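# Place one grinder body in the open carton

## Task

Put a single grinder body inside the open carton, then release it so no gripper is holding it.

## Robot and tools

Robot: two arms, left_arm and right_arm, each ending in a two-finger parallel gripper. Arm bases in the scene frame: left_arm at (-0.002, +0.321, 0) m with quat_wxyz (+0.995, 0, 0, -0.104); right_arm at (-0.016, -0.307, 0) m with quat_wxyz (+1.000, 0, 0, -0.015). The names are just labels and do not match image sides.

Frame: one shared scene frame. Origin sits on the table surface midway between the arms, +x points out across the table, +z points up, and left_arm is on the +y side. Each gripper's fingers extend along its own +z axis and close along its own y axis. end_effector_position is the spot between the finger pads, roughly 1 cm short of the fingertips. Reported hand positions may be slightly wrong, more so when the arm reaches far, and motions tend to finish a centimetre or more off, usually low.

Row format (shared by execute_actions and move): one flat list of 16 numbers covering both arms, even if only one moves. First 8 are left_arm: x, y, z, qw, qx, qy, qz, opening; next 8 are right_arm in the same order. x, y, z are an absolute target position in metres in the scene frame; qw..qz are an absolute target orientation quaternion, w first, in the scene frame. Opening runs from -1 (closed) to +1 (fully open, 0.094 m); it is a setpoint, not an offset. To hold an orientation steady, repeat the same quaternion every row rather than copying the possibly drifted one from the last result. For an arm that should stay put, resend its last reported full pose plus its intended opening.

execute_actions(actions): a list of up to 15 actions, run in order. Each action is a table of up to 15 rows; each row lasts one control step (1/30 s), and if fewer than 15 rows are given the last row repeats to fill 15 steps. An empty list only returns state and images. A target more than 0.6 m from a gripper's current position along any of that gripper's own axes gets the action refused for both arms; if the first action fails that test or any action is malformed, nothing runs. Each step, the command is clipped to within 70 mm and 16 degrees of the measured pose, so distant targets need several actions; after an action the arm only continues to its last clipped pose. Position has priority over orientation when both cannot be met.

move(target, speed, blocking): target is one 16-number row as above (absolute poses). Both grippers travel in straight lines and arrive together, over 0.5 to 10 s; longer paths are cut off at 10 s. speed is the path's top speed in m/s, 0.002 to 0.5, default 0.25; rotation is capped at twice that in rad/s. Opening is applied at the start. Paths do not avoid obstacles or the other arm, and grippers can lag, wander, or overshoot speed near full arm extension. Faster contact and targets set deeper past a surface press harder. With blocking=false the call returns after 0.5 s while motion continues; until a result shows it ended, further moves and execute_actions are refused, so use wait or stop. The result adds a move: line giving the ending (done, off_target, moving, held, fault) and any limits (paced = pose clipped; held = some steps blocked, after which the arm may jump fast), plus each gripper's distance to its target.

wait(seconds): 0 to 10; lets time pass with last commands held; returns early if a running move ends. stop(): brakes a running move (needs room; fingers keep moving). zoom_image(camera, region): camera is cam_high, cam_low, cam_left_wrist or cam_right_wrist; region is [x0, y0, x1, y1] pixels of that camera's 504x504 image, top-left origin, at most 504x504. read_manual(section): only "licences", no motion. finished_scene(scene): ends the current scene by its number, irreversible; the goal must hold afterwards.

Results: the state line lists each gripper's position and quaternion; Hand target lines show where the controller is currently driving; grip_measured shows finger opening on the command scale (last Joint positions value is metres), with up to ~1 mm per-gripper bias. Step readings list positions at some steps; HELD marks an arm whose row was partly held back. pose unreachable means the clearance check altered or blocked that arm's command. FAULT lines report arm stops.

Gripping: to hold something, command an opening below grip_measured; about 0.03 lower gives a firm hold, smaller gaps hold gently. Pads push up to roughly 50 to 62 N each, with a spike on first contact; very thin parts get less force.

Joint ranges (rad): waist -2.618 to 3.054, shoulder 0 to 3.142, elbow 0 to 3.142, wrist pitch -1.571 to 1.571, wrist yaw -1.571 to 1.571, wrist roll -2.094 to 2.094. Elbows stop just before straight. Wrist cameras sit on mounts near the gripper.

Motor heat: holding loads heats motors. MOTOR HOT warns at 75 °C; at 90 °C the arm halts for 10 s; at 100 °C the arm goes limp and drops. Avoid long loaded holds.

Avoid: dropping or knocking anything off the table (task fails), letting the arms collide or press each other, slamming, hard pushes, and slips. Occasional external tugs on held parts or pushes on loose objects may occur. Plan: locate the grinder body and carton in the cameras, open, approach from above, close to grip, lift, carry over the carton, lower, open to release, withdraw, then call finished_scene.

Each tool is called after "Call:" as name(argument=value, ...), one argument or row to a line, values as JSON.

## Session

Call:
execute_actions(
  actions=[],
)

Scene clock: 0.00 s.
left_arm: end_effector_position=(+0.1914, +0.0830, +0.1588) grip_measured=+1.000 end_effector_quat_wxyz=(+0.086, +0.375, +0.803, -0.455) | right_arm: end_effector_position=(+0.4588, -0.0040, +0.3066) grip_measured=+1.000 end_effector_quat_wxyz=(+0.330, +0.140, +0.866, +0.349)
Joint positions: left_arm=[-0.193  1.448  1.003 -0.912  0.946  0.363  0.094] | right_arm=[ 0.565  1.934  1.998 -0.636 -0.099  0.909  0.094]
Joint velocities: left_arm=[-0.002 -0.002 -0.017 -0.007  0.022 -0.022  0.   ] | right_arm=[ 0.002 -0.012 -0.017 -0.081  0.007 -0.066  0.   ]
Motor temperatures (°C, as the motors report them): left_arm=[20 19 17 19 18 17] | right_arm=[18 22 22 21 20 16]
Hand target (left_arm): +0.193, +0.081, +0.167; +0.097, +0.381, +0.796, -0.461
Hand target (right_arm): +0.458, -0.005, +0.324; +0.346, +0.135, +0.856, +0.359

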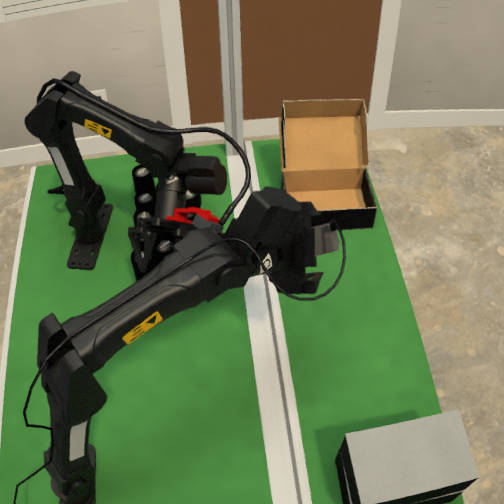

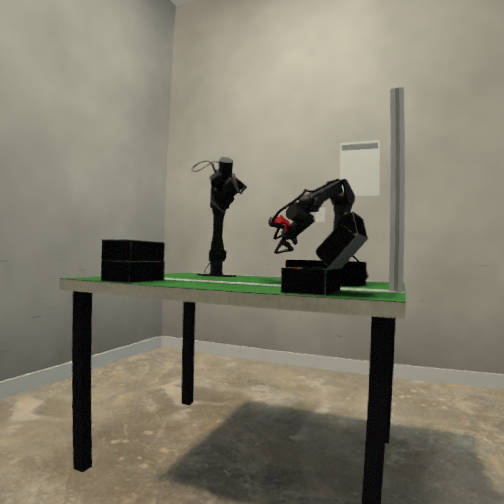

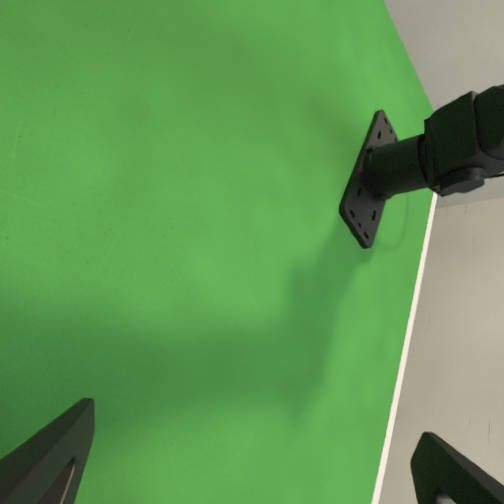

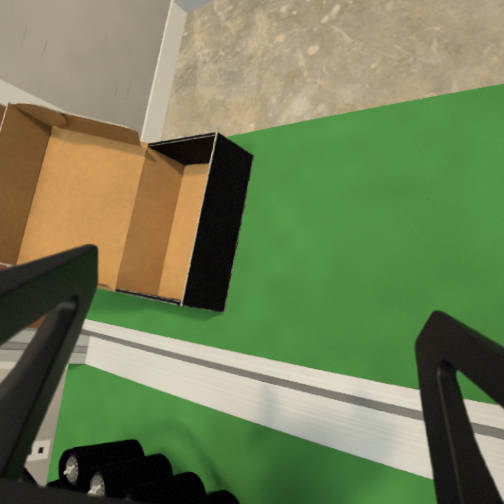

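Call:
move(
  target=[0.29,0.17,0.19,0,0.383,0.924,0,0.5,0.35,-0.25,0.3,0.33,0,0.94,0,1],
  speed=0.2,
)

Scene clock: 4.43 s.
left_arm: end_effector_position=(+0.2875, +0.1731, +0.1830) grip_measured=+0.503 end_effector_quat_wxyz=(+0.000, +0.378, +0.926, -0.002) | right_arm: end_effector_position=(+0.3551, -0.2435, +0.2953) grip_measured=+1.000 end_effector_quat_wxyz=(+0.319, -0.005, +0.948, +0.009)
Joint positions: left_arm=[-0.265  1.798  1.779 -1.552  0.004  0.302  0.071] | right_arm=[ 0.25   1.502  1.72  -1.149  0.113  0.174  0.094]
Joint velocities: left_arm=[ 0.002  0.007 -0.017 -0.022 -0.007  0.066  0.   ] | right_arm=[ 0.007  0.007 -0.007  0.007 -0.037 -0.051  0.   ]
Motor temperatures (°C, as the motors report them): left_arm=[20 19 18 19 18 17] | right_arm=[18 24 22 21 20 16]
Hand target (left_arm): +0.289, +0.170, +0.188; +0.005, +0.379, +0.925, +0.001
Hand target (right_arm): +0.352, -0.251, +0.302; +0.329, +0.000, +0.944, +0.002
Off the commanded pose (left_arm): 0.008 m, 1 deg.
Off the commanded pose (right_arm): 0.010 m, 2 deg.
joint sent to its limit (left arm) — the command would take joint 4 (wrist pitch) past its lower limit, so that joint was sent only as far as its limit.
move: done

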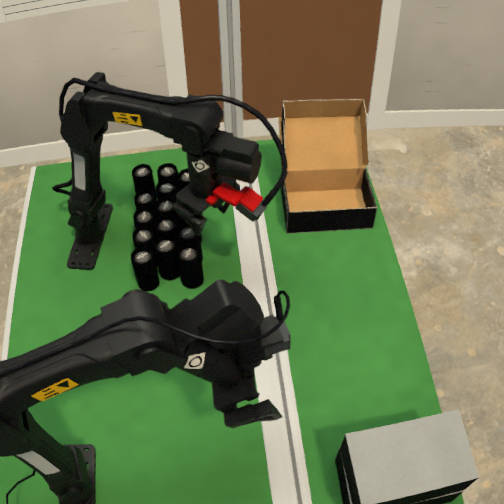

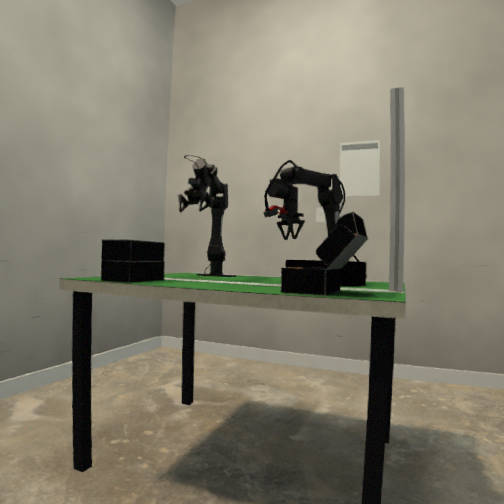

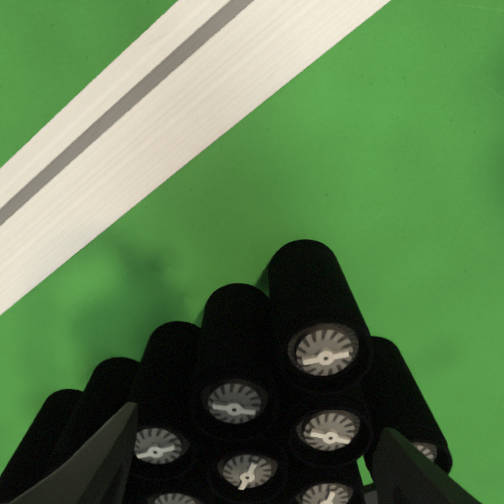

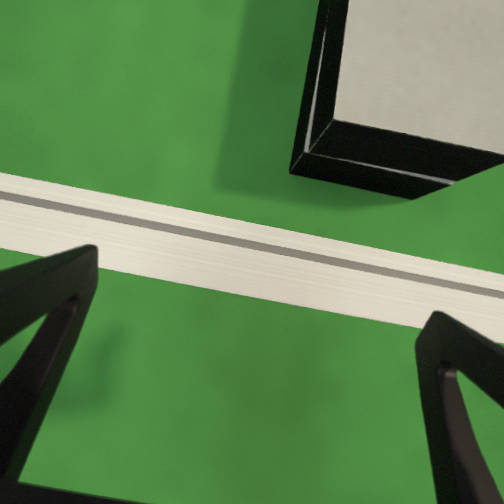

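Call:
move(
  target=[0.235,0.158,0.138,0,0.383,0.924,0,0.4,0.352,-0.251,0.302,0.33,0,0.94,0,1],
  speed=0.12,
)

Scene clock: 10.70 s.
left_arm: end_effector_position=(+0.2338, +0.1602, +0.1320) grip_measured=+0.403 end_effector_quat_wxyz=(-0.022, +0.383, +0.923, +0.004) | right_arm: end_effector_position=(+0.3552, -0.2446, +0.2954) grip_measured=+1.000 end_effector_quat_wxyz=(+0.319, -0.005, +0.948, +0.006)
Joint positions: left_arm=[-0.392  1.664  1.419 -1.37   0.002  0.185  0.066] | right_arm=[ 0.25   1.502  1.72  -1.149  0.119  0.171  0.094]
Joint velocities: left_arm=[-0.002  0.017  0.007  0.007  0.022  0.022 -0.   ] | right_arm=[-0.002 -0.012 -0.012 -0.11   0.081 -0.022  0.   ]
Motor temperatures (°C, as the motors report them): left_arm=[20 20 19 19 18 17] | right_arm=[18 24 23 22 20 16]
Hand target (left_arm): +0.234, +0.158, +0.138; -0.001, +0.383, +0.924, +0.001
Hand target (right_arm): +0.352, -0.251, +0.302; +0.331, +0.000, +0.944, -0.000
Off the commanded pose (left_arm): 0.006 m, 3 deg.
Off the commanded pose (right_arm): 0.010 m, 2 deg.
move: off_target (left_arm)

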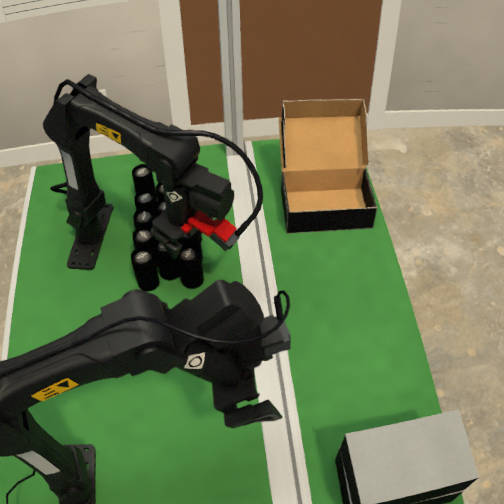

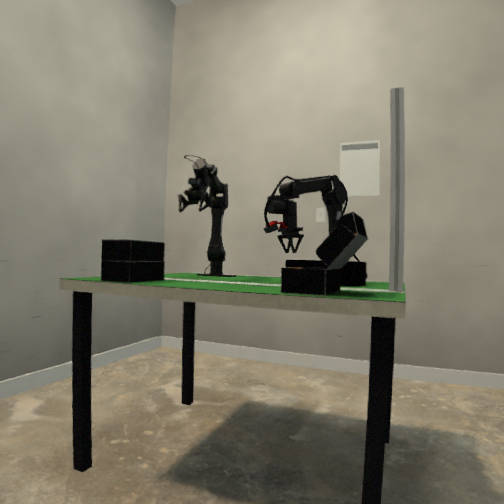

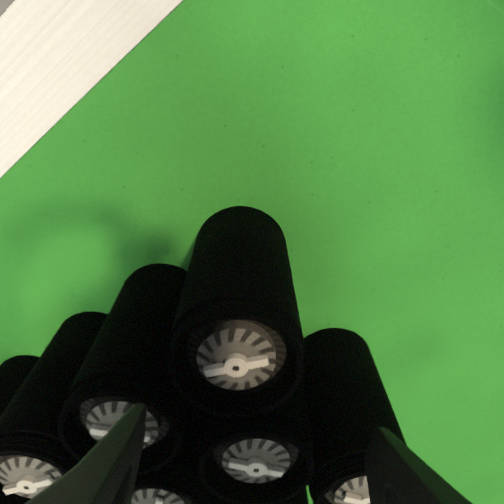

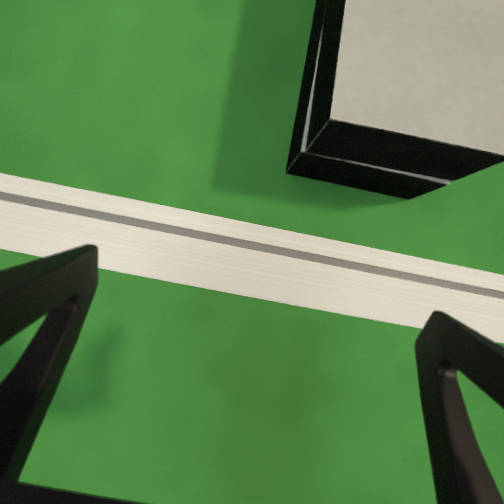

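Call:
move(
  target=[0.249,0.155,0.124,0,0.52,0.854,0,0.4,0.352,-0.251,0.302,0.33,0,0.94,0,1],
  speed=0.08,
)

Scene clock: 19.07 s.
left_arm: end_effector_position=(+0.2459, +0.1537, +0.1318) grip_measured=+0.403 end_effector_quat_wxyz=(+0.005, +0.520, +0.854, -0.001) | right_arm: end_effector_position=(+0.3552, -0.2446, +0.2953) grip_measured=+1.000 end_effector_quat_wxyz=(+0.319, -0.005, +0.948, +0.006)
Joint positions: left_arm=[-0.387  1.664  1.419 -1.315  0.002  0.498  0.066] | right_arm=[ 0.25   1.502  1.72  -1.149  0.119  0.171  0.094]
Joint velocities: left_arm=[ 0.002  0.017  0.002 -0.051  0.022 -0.022 -0.001] | right_arm=[-0.002 -0.007 -0.012 -0.051 -0.022  0.037  0.   ]
Motor temperatures (°C, as the motors report them): left_arm=[20 21 19 19 18 17] | right_arm=[18 25 23 22 20 16]
Hand target (left_arm): +0.249, +0.155, +0.124; +0.000, +0.520, +0.854, -0.000
Hand target (right_arm): +0.352, -0.251, +0.302; +0.331, +0.000, +0.944, -0.000
Off the commanded pose (left_arm): 0.008 m, 1 deg.
Off the commanded pose (right_arm): 0.010 m, 2 deg.
move: done

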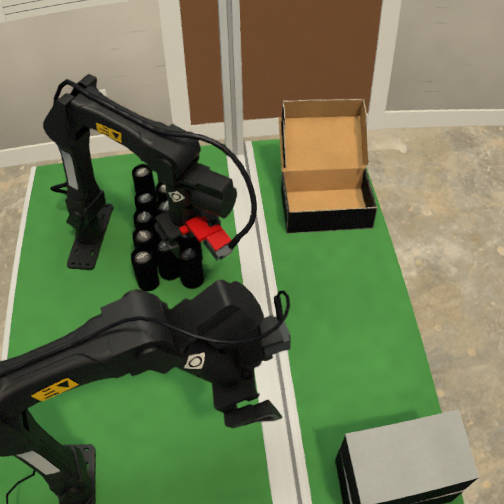

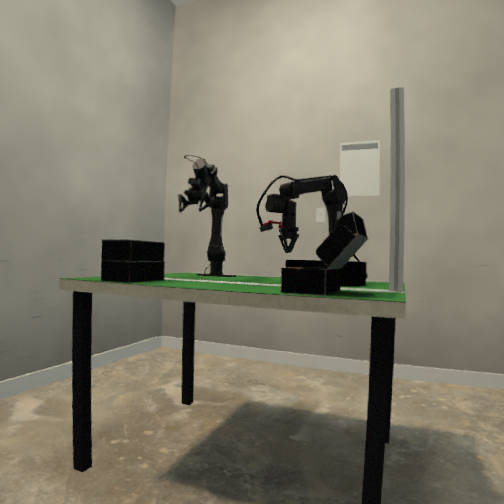

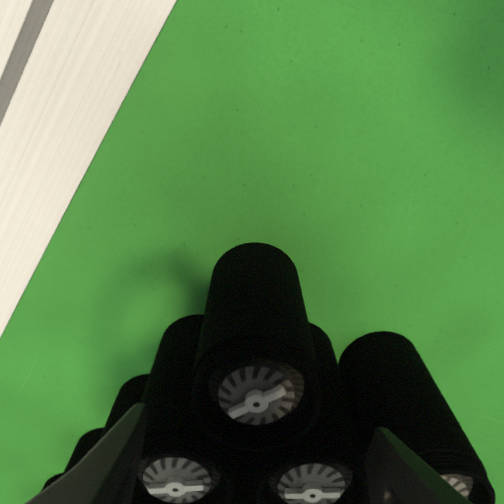

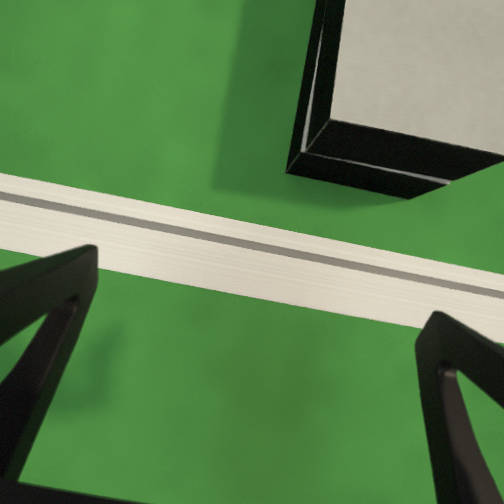

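Centred and likely slightly forward. Descend.

Call:
move(
  target=[0.247,0.155,0.098,0,0.52,0.854,0,0.35,0.352,-0.251,0.302,0.33,0,0.94,0,1],
  speed=0.03,
)

Scene clock: 22.23 s.
left_arm: end_effector_position=(+0.2440, +0.1551, +0.1054) grip_measured=+0.353 end_effector_quat_wxyz=(+0.004, +0.521, +0.853, -0.001) | right_arm: end_effector_position=(+0.3552, -0.2446, +0.2953) grip_measured=+1.000 end_effector_quat_wxyz=(+0.319, -0.005, +0.948, +0.006)
Joint positions: left_arm=[-0.387  1.664  1.314 -1.213  0.002  0.501  0.064] | right_arm=[ 0.25   1.502  1.72  -1.149  0.119  0.171  0.094]
Joint velocities: left_arm=[ 0.002 -0.007 -0.002  0.095 -0.066 -0.037 -0.001] | right_arm=[-0.007 -0.007  0.002  0.007 -0.022 -0.11   0.   ]
Motor temperatures (°C, as the motors report them): left_arm=[20 21 19 19 18 17] | right_arm=[18 25 23 23 20 16]
Hand target (left_arm): +0.246, +0.155, +0.098; +0.000, +0.520, +0.854, +0.000
Hand target (right_arm): +0.352, -0.251, +0.302; +0.331, -0.000, +0.944, -0.000
Off the commanded pose (left_arm): 0.008 m, 0 deg.
Off the commanded pose (right_arm): 0.010 m, 2 deg.
move: done

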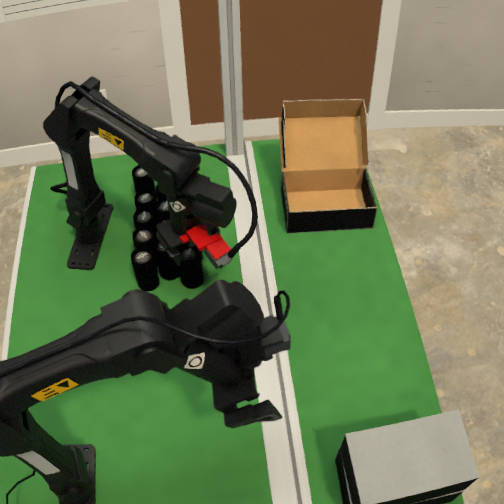

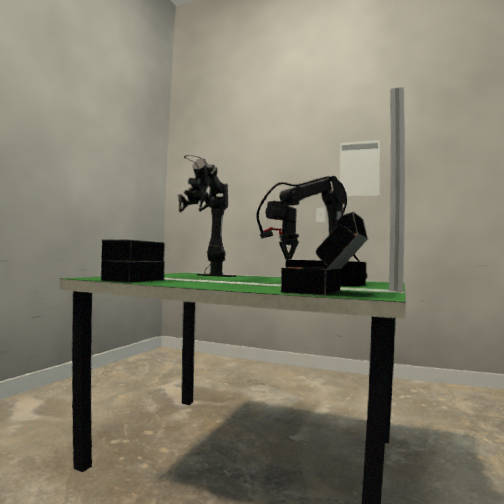

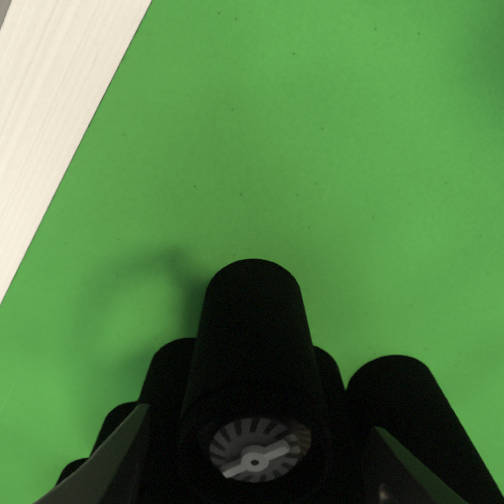

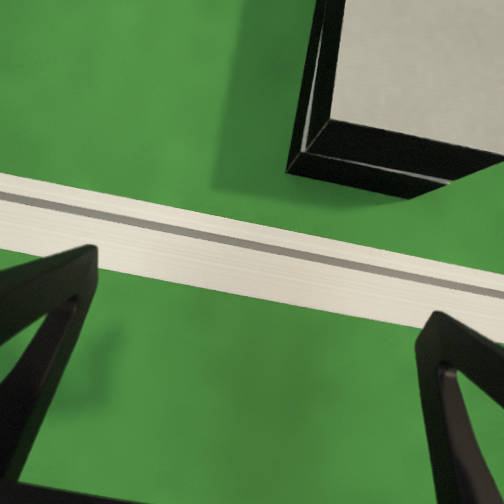

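Call:
move(
  target=[0.240,0.167,0.085,0,0.52,0.854,0,0.32,0.352,-0.251,0.302,0.33,0,0.94,0,1],
  speed=0.03,
)

Call:
zoom_image(
  camera="cam_high",
  region=[120,190,260,300],
)

Scene clock: 26.10 s.
left_arm: end_effector_position=(+0.2354, +0.1662, +0.0823) grip_measured=+0.323 end_effector_quat_wxyz=(-0.016, +0.521, +0.854, -0.001) | right_arm: end_effector_position=(+0.3551, -0.2446, +0.2953) grip_measured=+1.000 end_effector_quat_wxyz=(+0.319, -0.005, +0.948, +0.006)
Joint positions: left_arm=[-0.372  1.664  1.221 -1.159  0.002  0.515  0.062] | right_arm=[ 0.25   1.502  1.72  -1.149  0.119  0.171  0.094]
Joint velocities: left_arm=[ 0.002 -0.002 -0.002  0.007 -0.022 -0.066  0.001] | right_arm=[ 0.007  0.007 -0.007 -0.007 -0.051 -0.081  0.   ]
Motor temperatures (°C, as the motors report them): left_arm=[20 21 18 19 18 17] | right_arm=[18 25 23 23 20 16]
Hand target (left_arm): +0.240, +0.167, +0.085; -0.000, +0.520, +0.854, +0.000
Hand target (right_arm): +0.352, -0.251, +0.302; +0.331, +0.000, +0.944, -0.000
Off the commanded pose (left_arm): 0.005 m, 2 deg.
Off the commanded pose (right_arm): 0.010 m, 2 deg.
move: done

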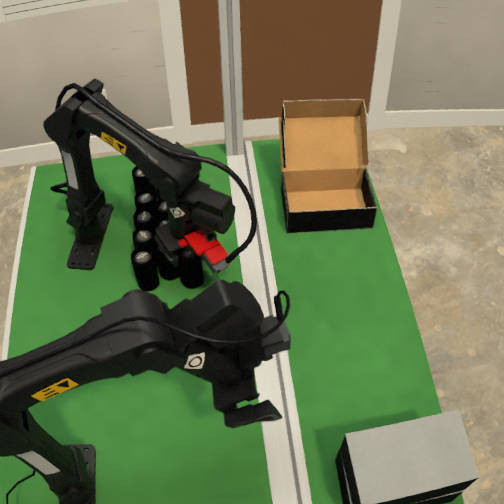

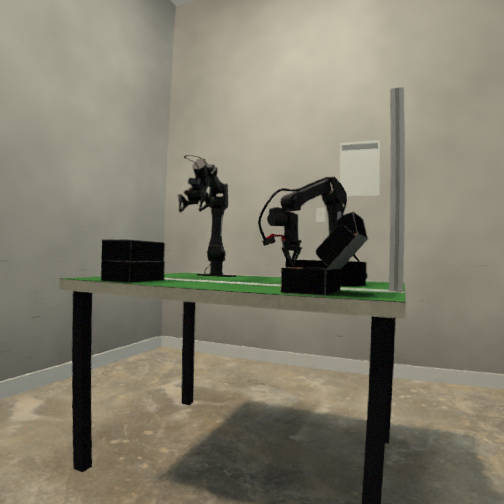

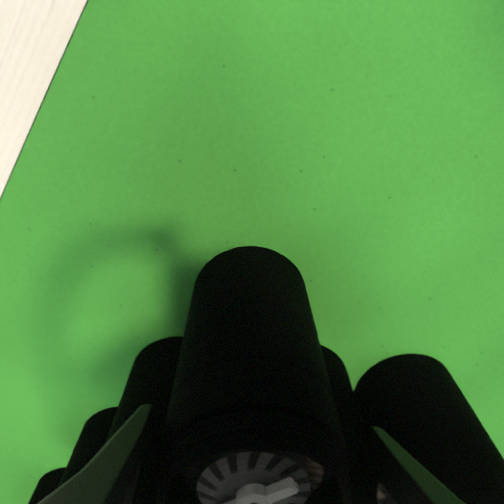

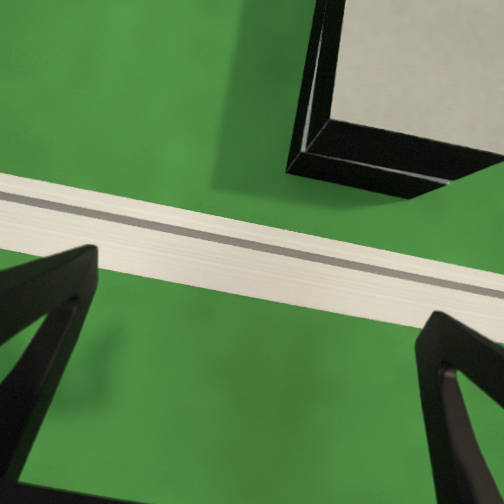

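Region (120, 190, 260, 300) of cam_high's 504x504 image, scaled by 3.600, with more detail than that image has; it fills the top 396 rows of this view, and the rest is white.

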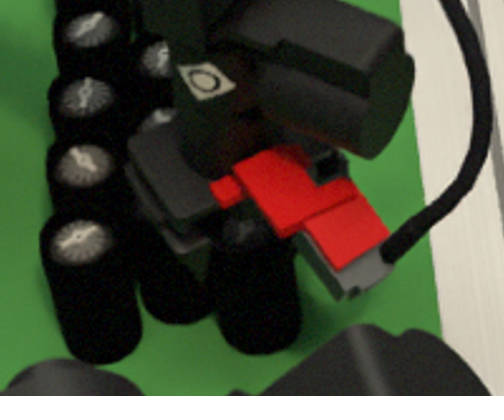

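Call:
move(
  target=[0.240,0.167,0.085,0,0.52,0.854,0,0.0,0.352,-0.251,0.302,0.33,0,0.94,0,1],
  speed=0.03,
)

Scene clock: 28.47 s.
left_arm: end_effector_position=(+0.2366, +0.1660, +0.0823) grip_measured=+0.040 end_effector_quat_wxyz=(-0.013, +0.521, +0.853, +0.001) | right_arm: end_effector_position=(+0.3551, -0.2446, +0.2953) grip_measured=+1.000 end_effector_quat_wxyz=(+0.319, -0.005, +0.948, +0.006)
Joint positions: left_arm=[-0.372  1.664  1.221 -1.155 -0.     0.516  0.049] | right_arm=[ 0.25   1.502  1.72  -1.149  0.119  0.171  0.094]
Joint velocities: left_arm=[-0.002 -0.007 -0.012 -0.066 -0.066 -0.022 -0.001] | right_arm=[ 0.017  0.017 -0.012 -0.051  0.007 -0.007  0.   ]
Motor temperatures (°C, as the motors report them): left_arm=[20 21 18 19 18 17] | right_arm=[18 25 23 23 20 16]
Hand target (left_arm): +0.240, +0.167, +0.085; -0.000, +0.520, +0.854, -0.000
Hand target (right_arm): +0.352, -0.251, +0.302; +0.331, +0.000, +0.944, -0.000
Off the commanded pose (left_arm): 0.005 m, 2 deg.
Off the commanded pose (right_arm): 0.010 m, 2 deg.
move: done

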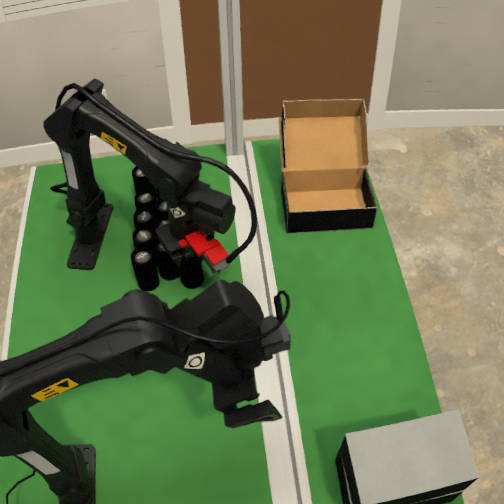

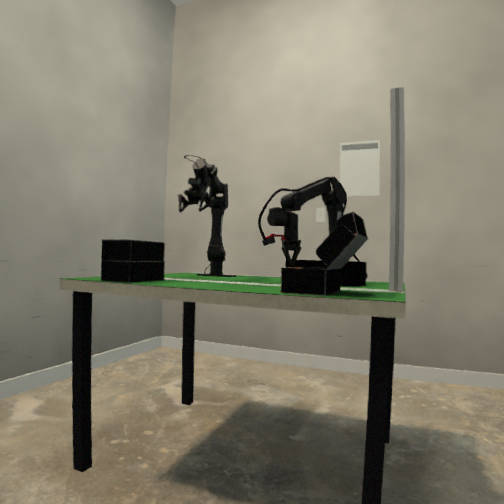

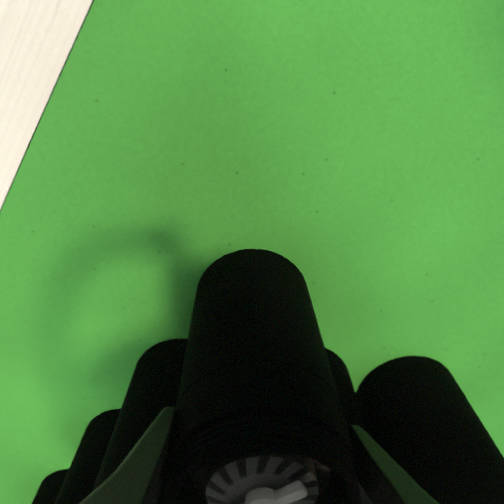

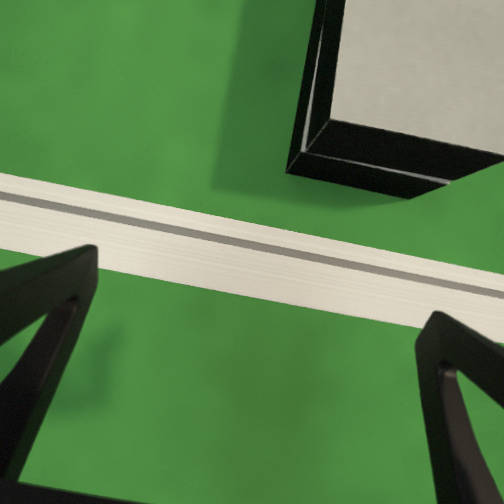

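Call:
move(
  target=[0.25,0.155,0.21,0.08,0.52,0.854,-0.04,-0.02,0.352,-0.251,0.302,0.33,0,0.94,0,1],
  speed=0.12,
)

Call:
move(
  target=[0.50,0.30,0.23,0.52,0,0.854,0,-0.02,0.352,-0.251,0.302,0.33,0,0.94,0,1],
  speed=0.25,
)

Scene clock: 33.47 s.
left_arm: end_effector_position=(+0.2488, +0.1552, +0.1892) grip_measured=+0.040 end_effector_quat_wxyz=(+0.047, +0.520, +0.852, -0.035) | right_arm: end_effector_position=(+0.3551, -0.2446, +0.2953) grip_measured=+1.000 end_effector_quat_wxyz=(+0.319, -0.005, +0.948, +0.006)
Joint positions: left_arm=[-0.337  1.614  1.589 -1.452  0.071  0.546  0.049] | right_arm=[ 0.25   1.502  1.72  -1.149  0.119  0.171  0.094]
Joint velocities: left_arm=[-0.022  0.017 -0.007  0.007 -0.11   0.051 -0.002] | right_arm=[-0.017 -0.007  0.007 -0.007 -0.066 -0.037  0.   ]
Motor temperatures (°C, as the motors report them): left_arm=[20 21 19 19 18 17] | right_arm=[18 25 23 23 20 16]
Hand target (left_arm): +0.251, +0.154, +0.209; +0.080, +0.519, +0.850, -0.041
Hand target (right_arm): +0.352, -0.251, +0.302; +0.331, +0.000, +0.944, -0.000
Off the commanded pose (left_arm): 0.021 m, 4 deg.
Off the commanded pose (right_arm): 0.010 m, 2 deg.
move: off_target (left_arm)

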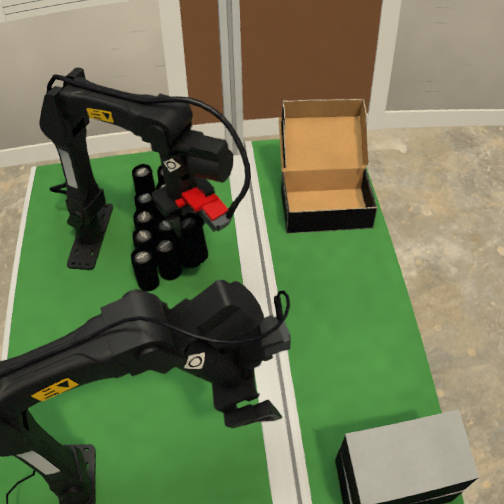

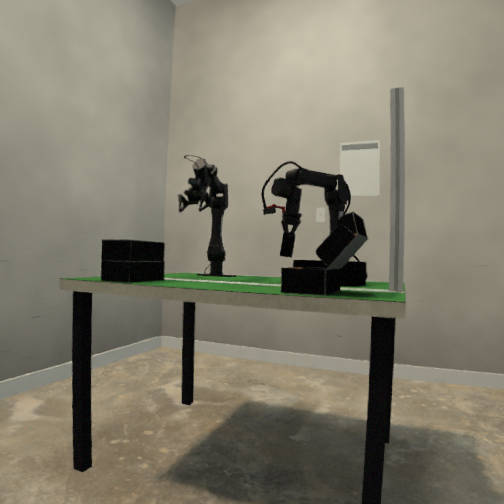

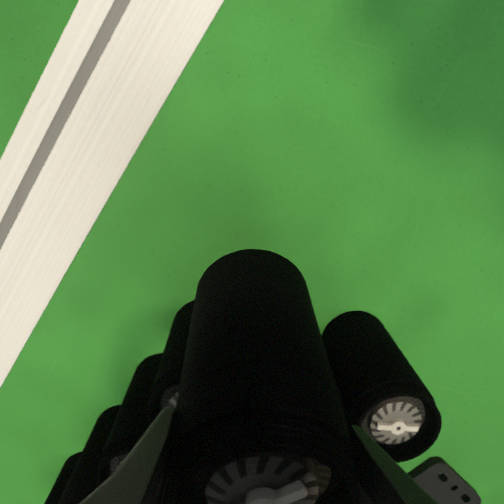

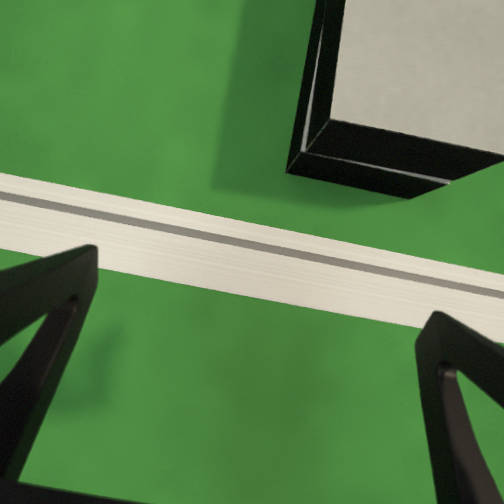

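Scene clock: 37.30 s.
left_arm: end_effector_position=(+0.4865, +0.3017, +0.2025) grip_measured=+0.040 end_effector_quat_wxyz=(+0.480, +0.010, +0.877, -0.010) | right_arm: end_effector_position=(+0.3550, -0.2446, +0.2952) grip_measured=+1.000 end_effector_quat_wxyz=(+0.319, -0.005, +0.948, +0.006)
Joint positions: left_arm=[ 0.162  1.616  1.193 -0.148 -0.013 -0.017  0.049] | right_arm=[ 0.25   1.502  1.72  -1.15   0.119  0.171  0.094]
Joint velocities: left_arm=[ 0.007 -0.002 -0.012 -0.066 -0.037 -0.037 -0.001] | right_arm=[-0.007 -0.012  0.022 -0.007 -0.022  0.007  0.   ]
Motor temperatures (°C, as the motors report them): left_arm=[20 21 19 20 18 17] | right_arm=[18 25 23 23 20 16]
Hand target (left_arm): +0.497, +0.302, +0.228; +0.522, +0.005, +0.853, -0.009
Hand target (right_arm): +0.352, -0.251, +0.302; +0.331, +0.000, +0.944, -0.000
Off the commanded pose (left_arm): 0.031 m, 6 deg.
Off the commanded pose (right_arm): 0.010 m, 2 deg.
move: off_target (left_arm); limits=paced

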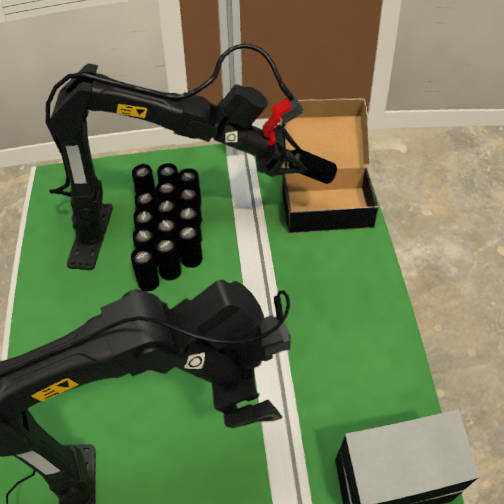

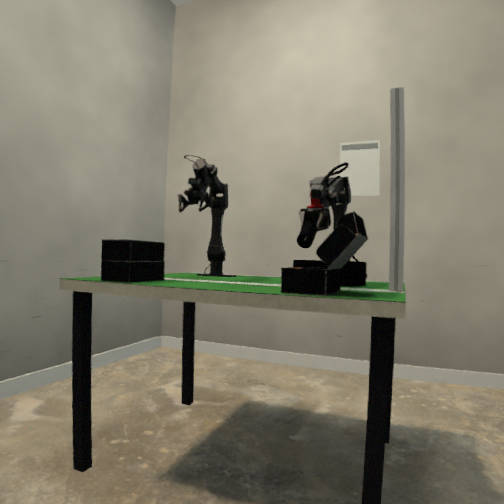

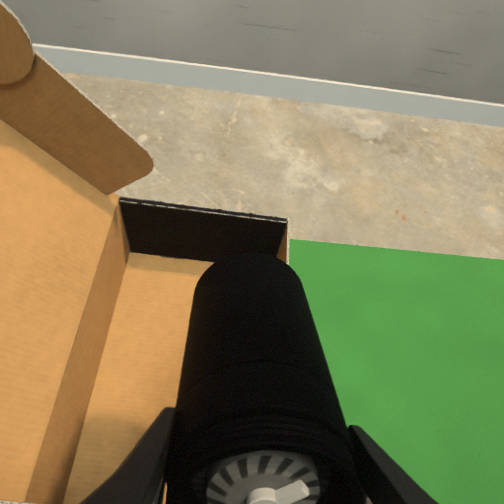

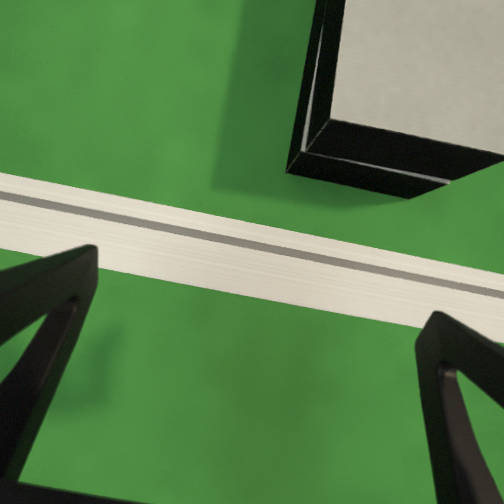

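Call:
move(
  target=[0.57,0.327,0.15,0.52,0,0.854,0,-0.02,0.352,-0.251,0.302,0.33,0,0.94,0,1],
  speed=0.1,
)

Call:
zoom_image(
  camera="cam_high",
  region=[220,90,400,250],
)

Scene clock: 41.20 s.
left_arm: end_effector_position=(+0.5444, +0.3243, +0.1118) grip_measured=+0.040 end_effector_quat_wxyz=(+0.465, -0.001, +0.886, -0.002) | right_arm: end_effector_position=(+0.3550, -0.2446, +0.2952) grip_measured=+1.000 end_effector_quat_wxyz=(+0.319, -0.005, +0.948, +0.006)
Joint positions: left_arm=[0.215 1.943 1.244 0.094 0.009 0.001 0.049] | right_arm=[ 0.25   1.502  1.72  -1.15   0.119  0.171  0.094]
Joint velocities: left_arm=[ 0.012 -0.022  0.002 -0.066  0.007  0.007 -0.   ] | right_arm=[ 0.007 -0.007  0.002 -0.007  0.007  0.007  0.   ]
Motor temperatures (°C, as the motors report them): left_arm=[20 22 20 21 18 17] | right_arm=[18 25 23 23 20 16]
Hand target (left_arm): +0.565, +0.328, +0.151; +0.520, +0.001, +0.854, +0.000
Hand target (right_arm): +0.352, -0.251, +0.302; +0.331, +0.000, +0.944, -0.000
Off the commanded pose (left_arm): 0.046 m, 7 deg.
Off the commanded pose (right_arm): 0.010 m, 2 deg.
move: off_target (left_arm)

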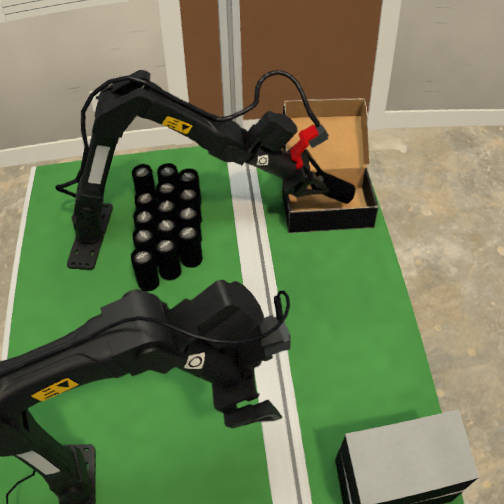

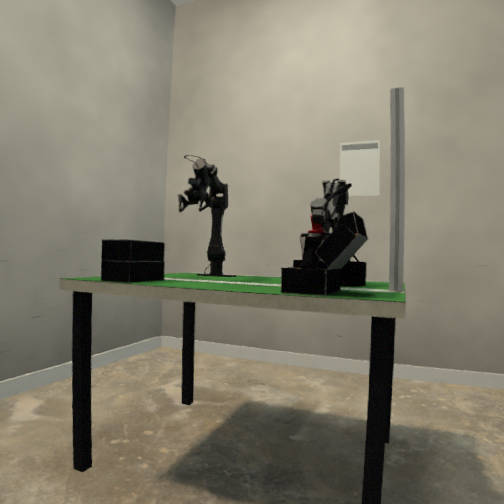

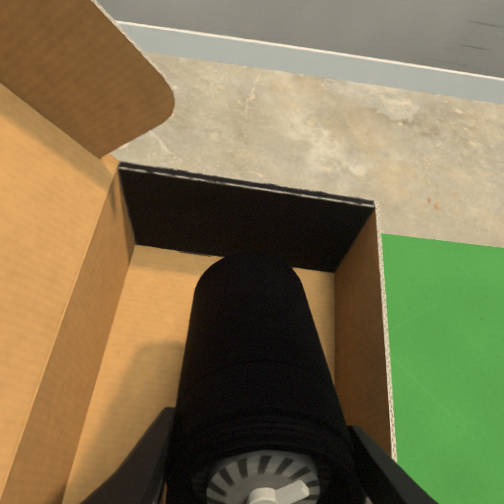

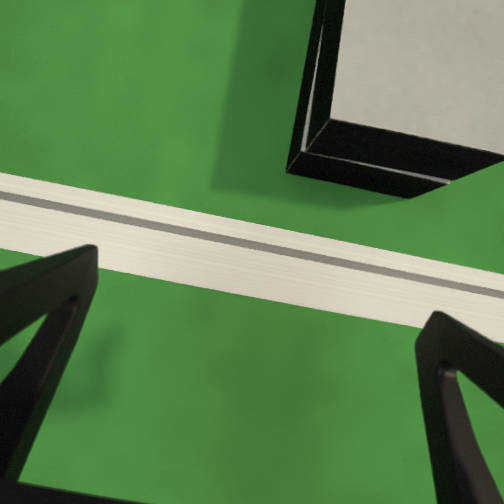

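Region (220, 90, 400, 250) of cam_high's 504x504 image, scaled by 2.800, with more detail than that image has.

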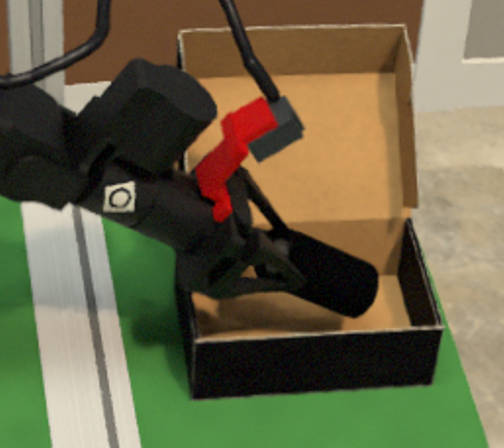

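Call:
move(
  target=[0.595,0.335,0.10,0.53,0,0.848,0,-0.02,0.352,-0.251,0.302,0.33,0,0.94,0,1],
  speed=0.04,
)

Call:
move(
  target=[0.575,0.335,0.065,0.48,0,0.877,0,0.048,0.352,-0.251,0.302,0.33,0,0.94,0,1],
  speed=0.03,
)

Scene clock: 60.80 s.
left_arm: end_effector_position=(+0.5754, +0.3306, +0.0704) grip_measured=+0.040 end_effector_quat_wxyz=(+0.488, +0.000, +0.873, -0.003) | right_arm: end_effector_position=(+0.3550, -0.2446, +0.2952) grip_measured=+1.000 end_effector_quat_wxyz=(+0.319, -0.005, +0.948, +0.006)
Joint positions: left_arm=[0.231 2.122 1.278 0.293 0.024 0.009 0.049] | right_arm=[ 0.25   1.502  1.72  -1.15   0.119  0.171  0.094]
Joint velocities: left_arm=[ 0.007  0.012 -0.002 -0.007 -0.007  0.095 -0.001] | right_arm=[ 0.007 -0.002  0.017  0.022  0.022  0.051  0.   ]
Motor temperatures (°C, as the motors report them): left_arm=[20 23 22 25 18 17] | right_arm=[18 26 24 24 20 16]
Hand target (left_arm): +0.592, +0.336, +0.101; +0.530, +0.001, +0.848, -0.000
Hand target (right_arm): +0.352, -0.251, +0.302; +0.331, +0.000, +0.944, -0.000
Off the commanded pose (left_arm): 0.036 m, 6 deg.
Off the commanded pose (right_arm): 0.010 m, 2 deg.
move: off_target (left_arm)

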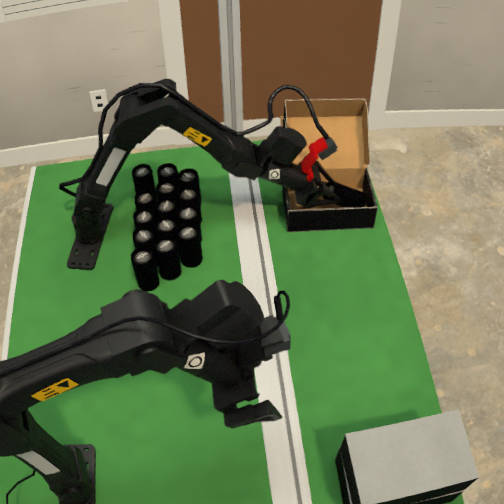

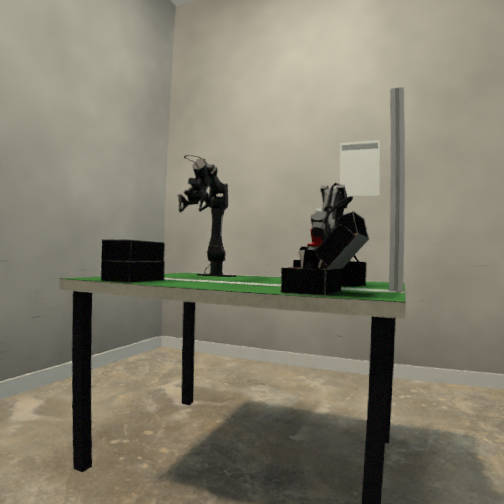

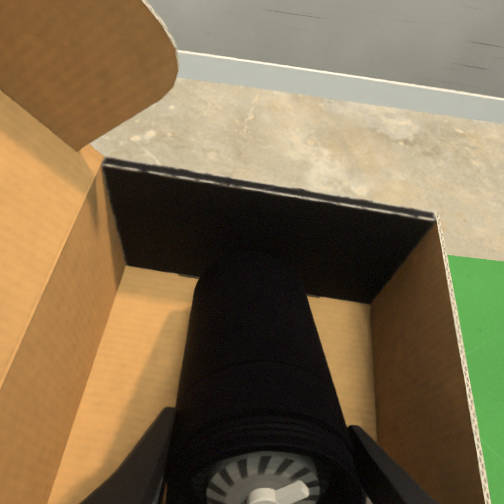

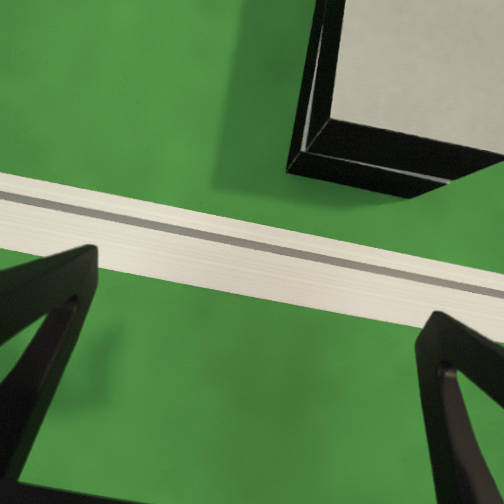

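Scene clock: 61.53 s.
left_arm: end_effector_position=(+0.5746, +0.3306, +0.0689) grip_measured=+0.055 end_effector_quat_wxyz=(+0.486, +0.000, +0.874, -0.003) | right_arm: end_effector_position=(+0.3550, -0.2446, +0.2952) grip_measured=+1.000 end_effector_quat_wxyz=(+0.319, -0.005, +0.948, +0.006)
Joint positions: left_arm=[0.231 2.122 1.278 0.287 0.024 0.009 0.05 ] | right_arm=[ 0.25   1.502  1.72  -1.15   0.119  0.171  0.094]
Joint velocities: left_arm=[ 0.007  0.022 -0.012 -0.007 -0.051 -0.007 -0.   ] | right_arm=[ 0.007  0.012 -0.002 -0.066  0.037 -0.007  0.   ]
Motor temperatures (°C, as the motors report them): left_arm=[20 23 22 25 18 17] | right_arm=[18 26 24 24 20 16]
Hand target (left_arm): +0.575, +0.335, +0.065; +0.480, -0.000, +0.877, -0.000
Hand target (right_arm): +0.352, -0.251, +0.302; +0.331, +0.000, +0.944, -0.000
Off the commanded pose (left_arm): 0.006 m, 1 deg.
Off the commanded pose (right_arm): 0.010 m, 2 deg.
move: done

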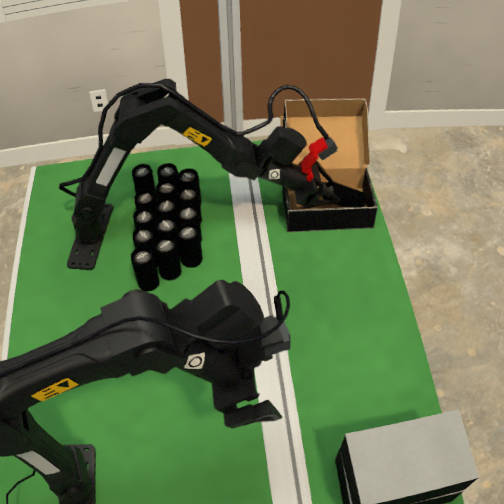

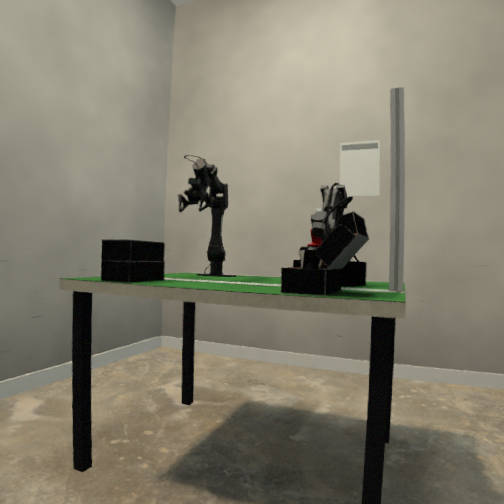

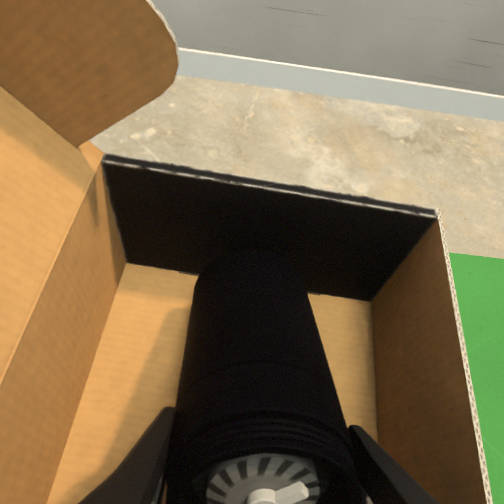

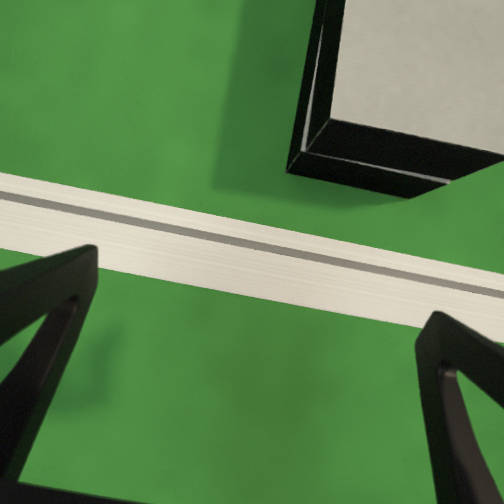

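Call:
move(
  target=[0.56,0.335,0.042,0.43,0,0.903,0,0.056,0.352,-0.251,0.302,0.33,0,0.94,0,1],
  speed=0.03,
)

Scene clock: 65.27 s.
left_arm: end_effector_position=(+0.5599, +0.3310, +0.0479) grip_measured=+0.060 end_effector_quat_wxyz=(+0.440, -0.001, +0.898, -0.002) | right_arm: end_effector_position=(+0.3550, -0.2446, +0.2952) grip_measured=+1.000 end_effector_quat_wxyz=(+0.319, -0.005, +0.948, +0.006)
Joint positions: left_arm=[0.231 2.122 1.278 0.184 0.02  0.009 0.05 ] | right_arm=[ 0.25   1.502  1.72  -1.15   0.119  0.171  0.094]
Joint velocities: left_arm=[ 0.012  0.022 -0.007 -0.022 -0.022  0.007 -0.   ] | right_arm=[-0.002 -0.012 -0.002  0.022 -0.037 -0.022  0.   ]
Motor temperatures (°C, as the motors report them): left_arm=[20 24 21 25 18 17] | right_arm=[18 26 24 24 20 16]
Hand target (left_arm): +0.560, +0.335, +0.042; +0.430, -0.001, +0.903, +0.000
Hand target (right_arm): +0.352, -0.251, +0.302; +0.331, +0.000, +0.944, -0.000
Off the commanded pose (left_arm): 0.007 m, 1 deg.
Off the commanded pose (right_arm): 0.010 m, 2 deg.
move: done

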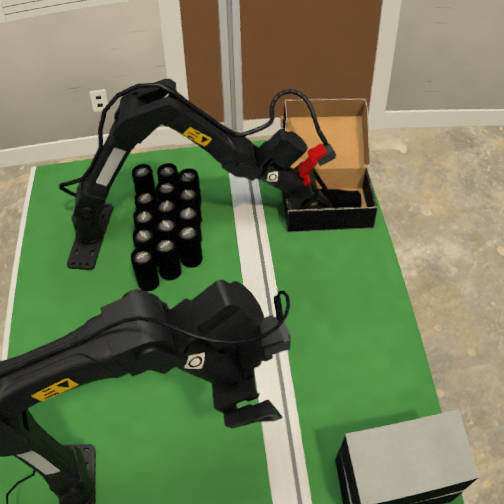

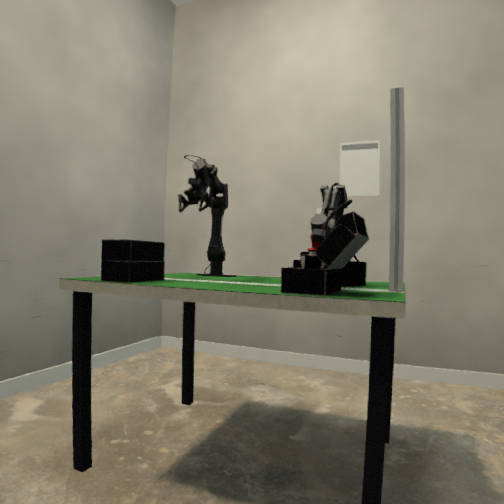

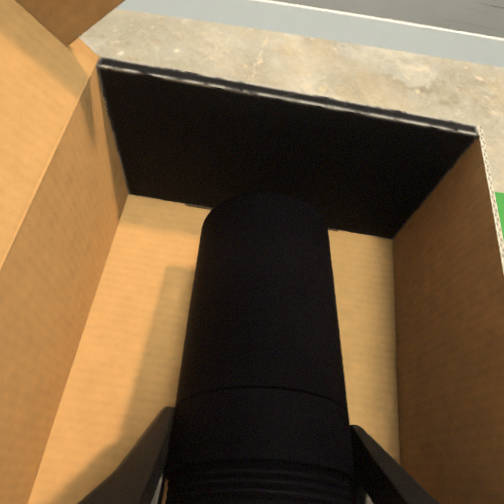

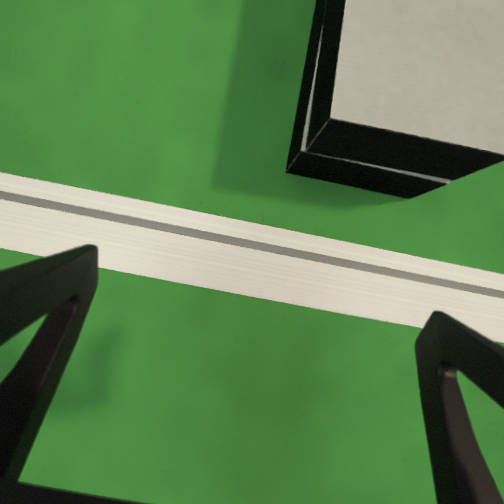

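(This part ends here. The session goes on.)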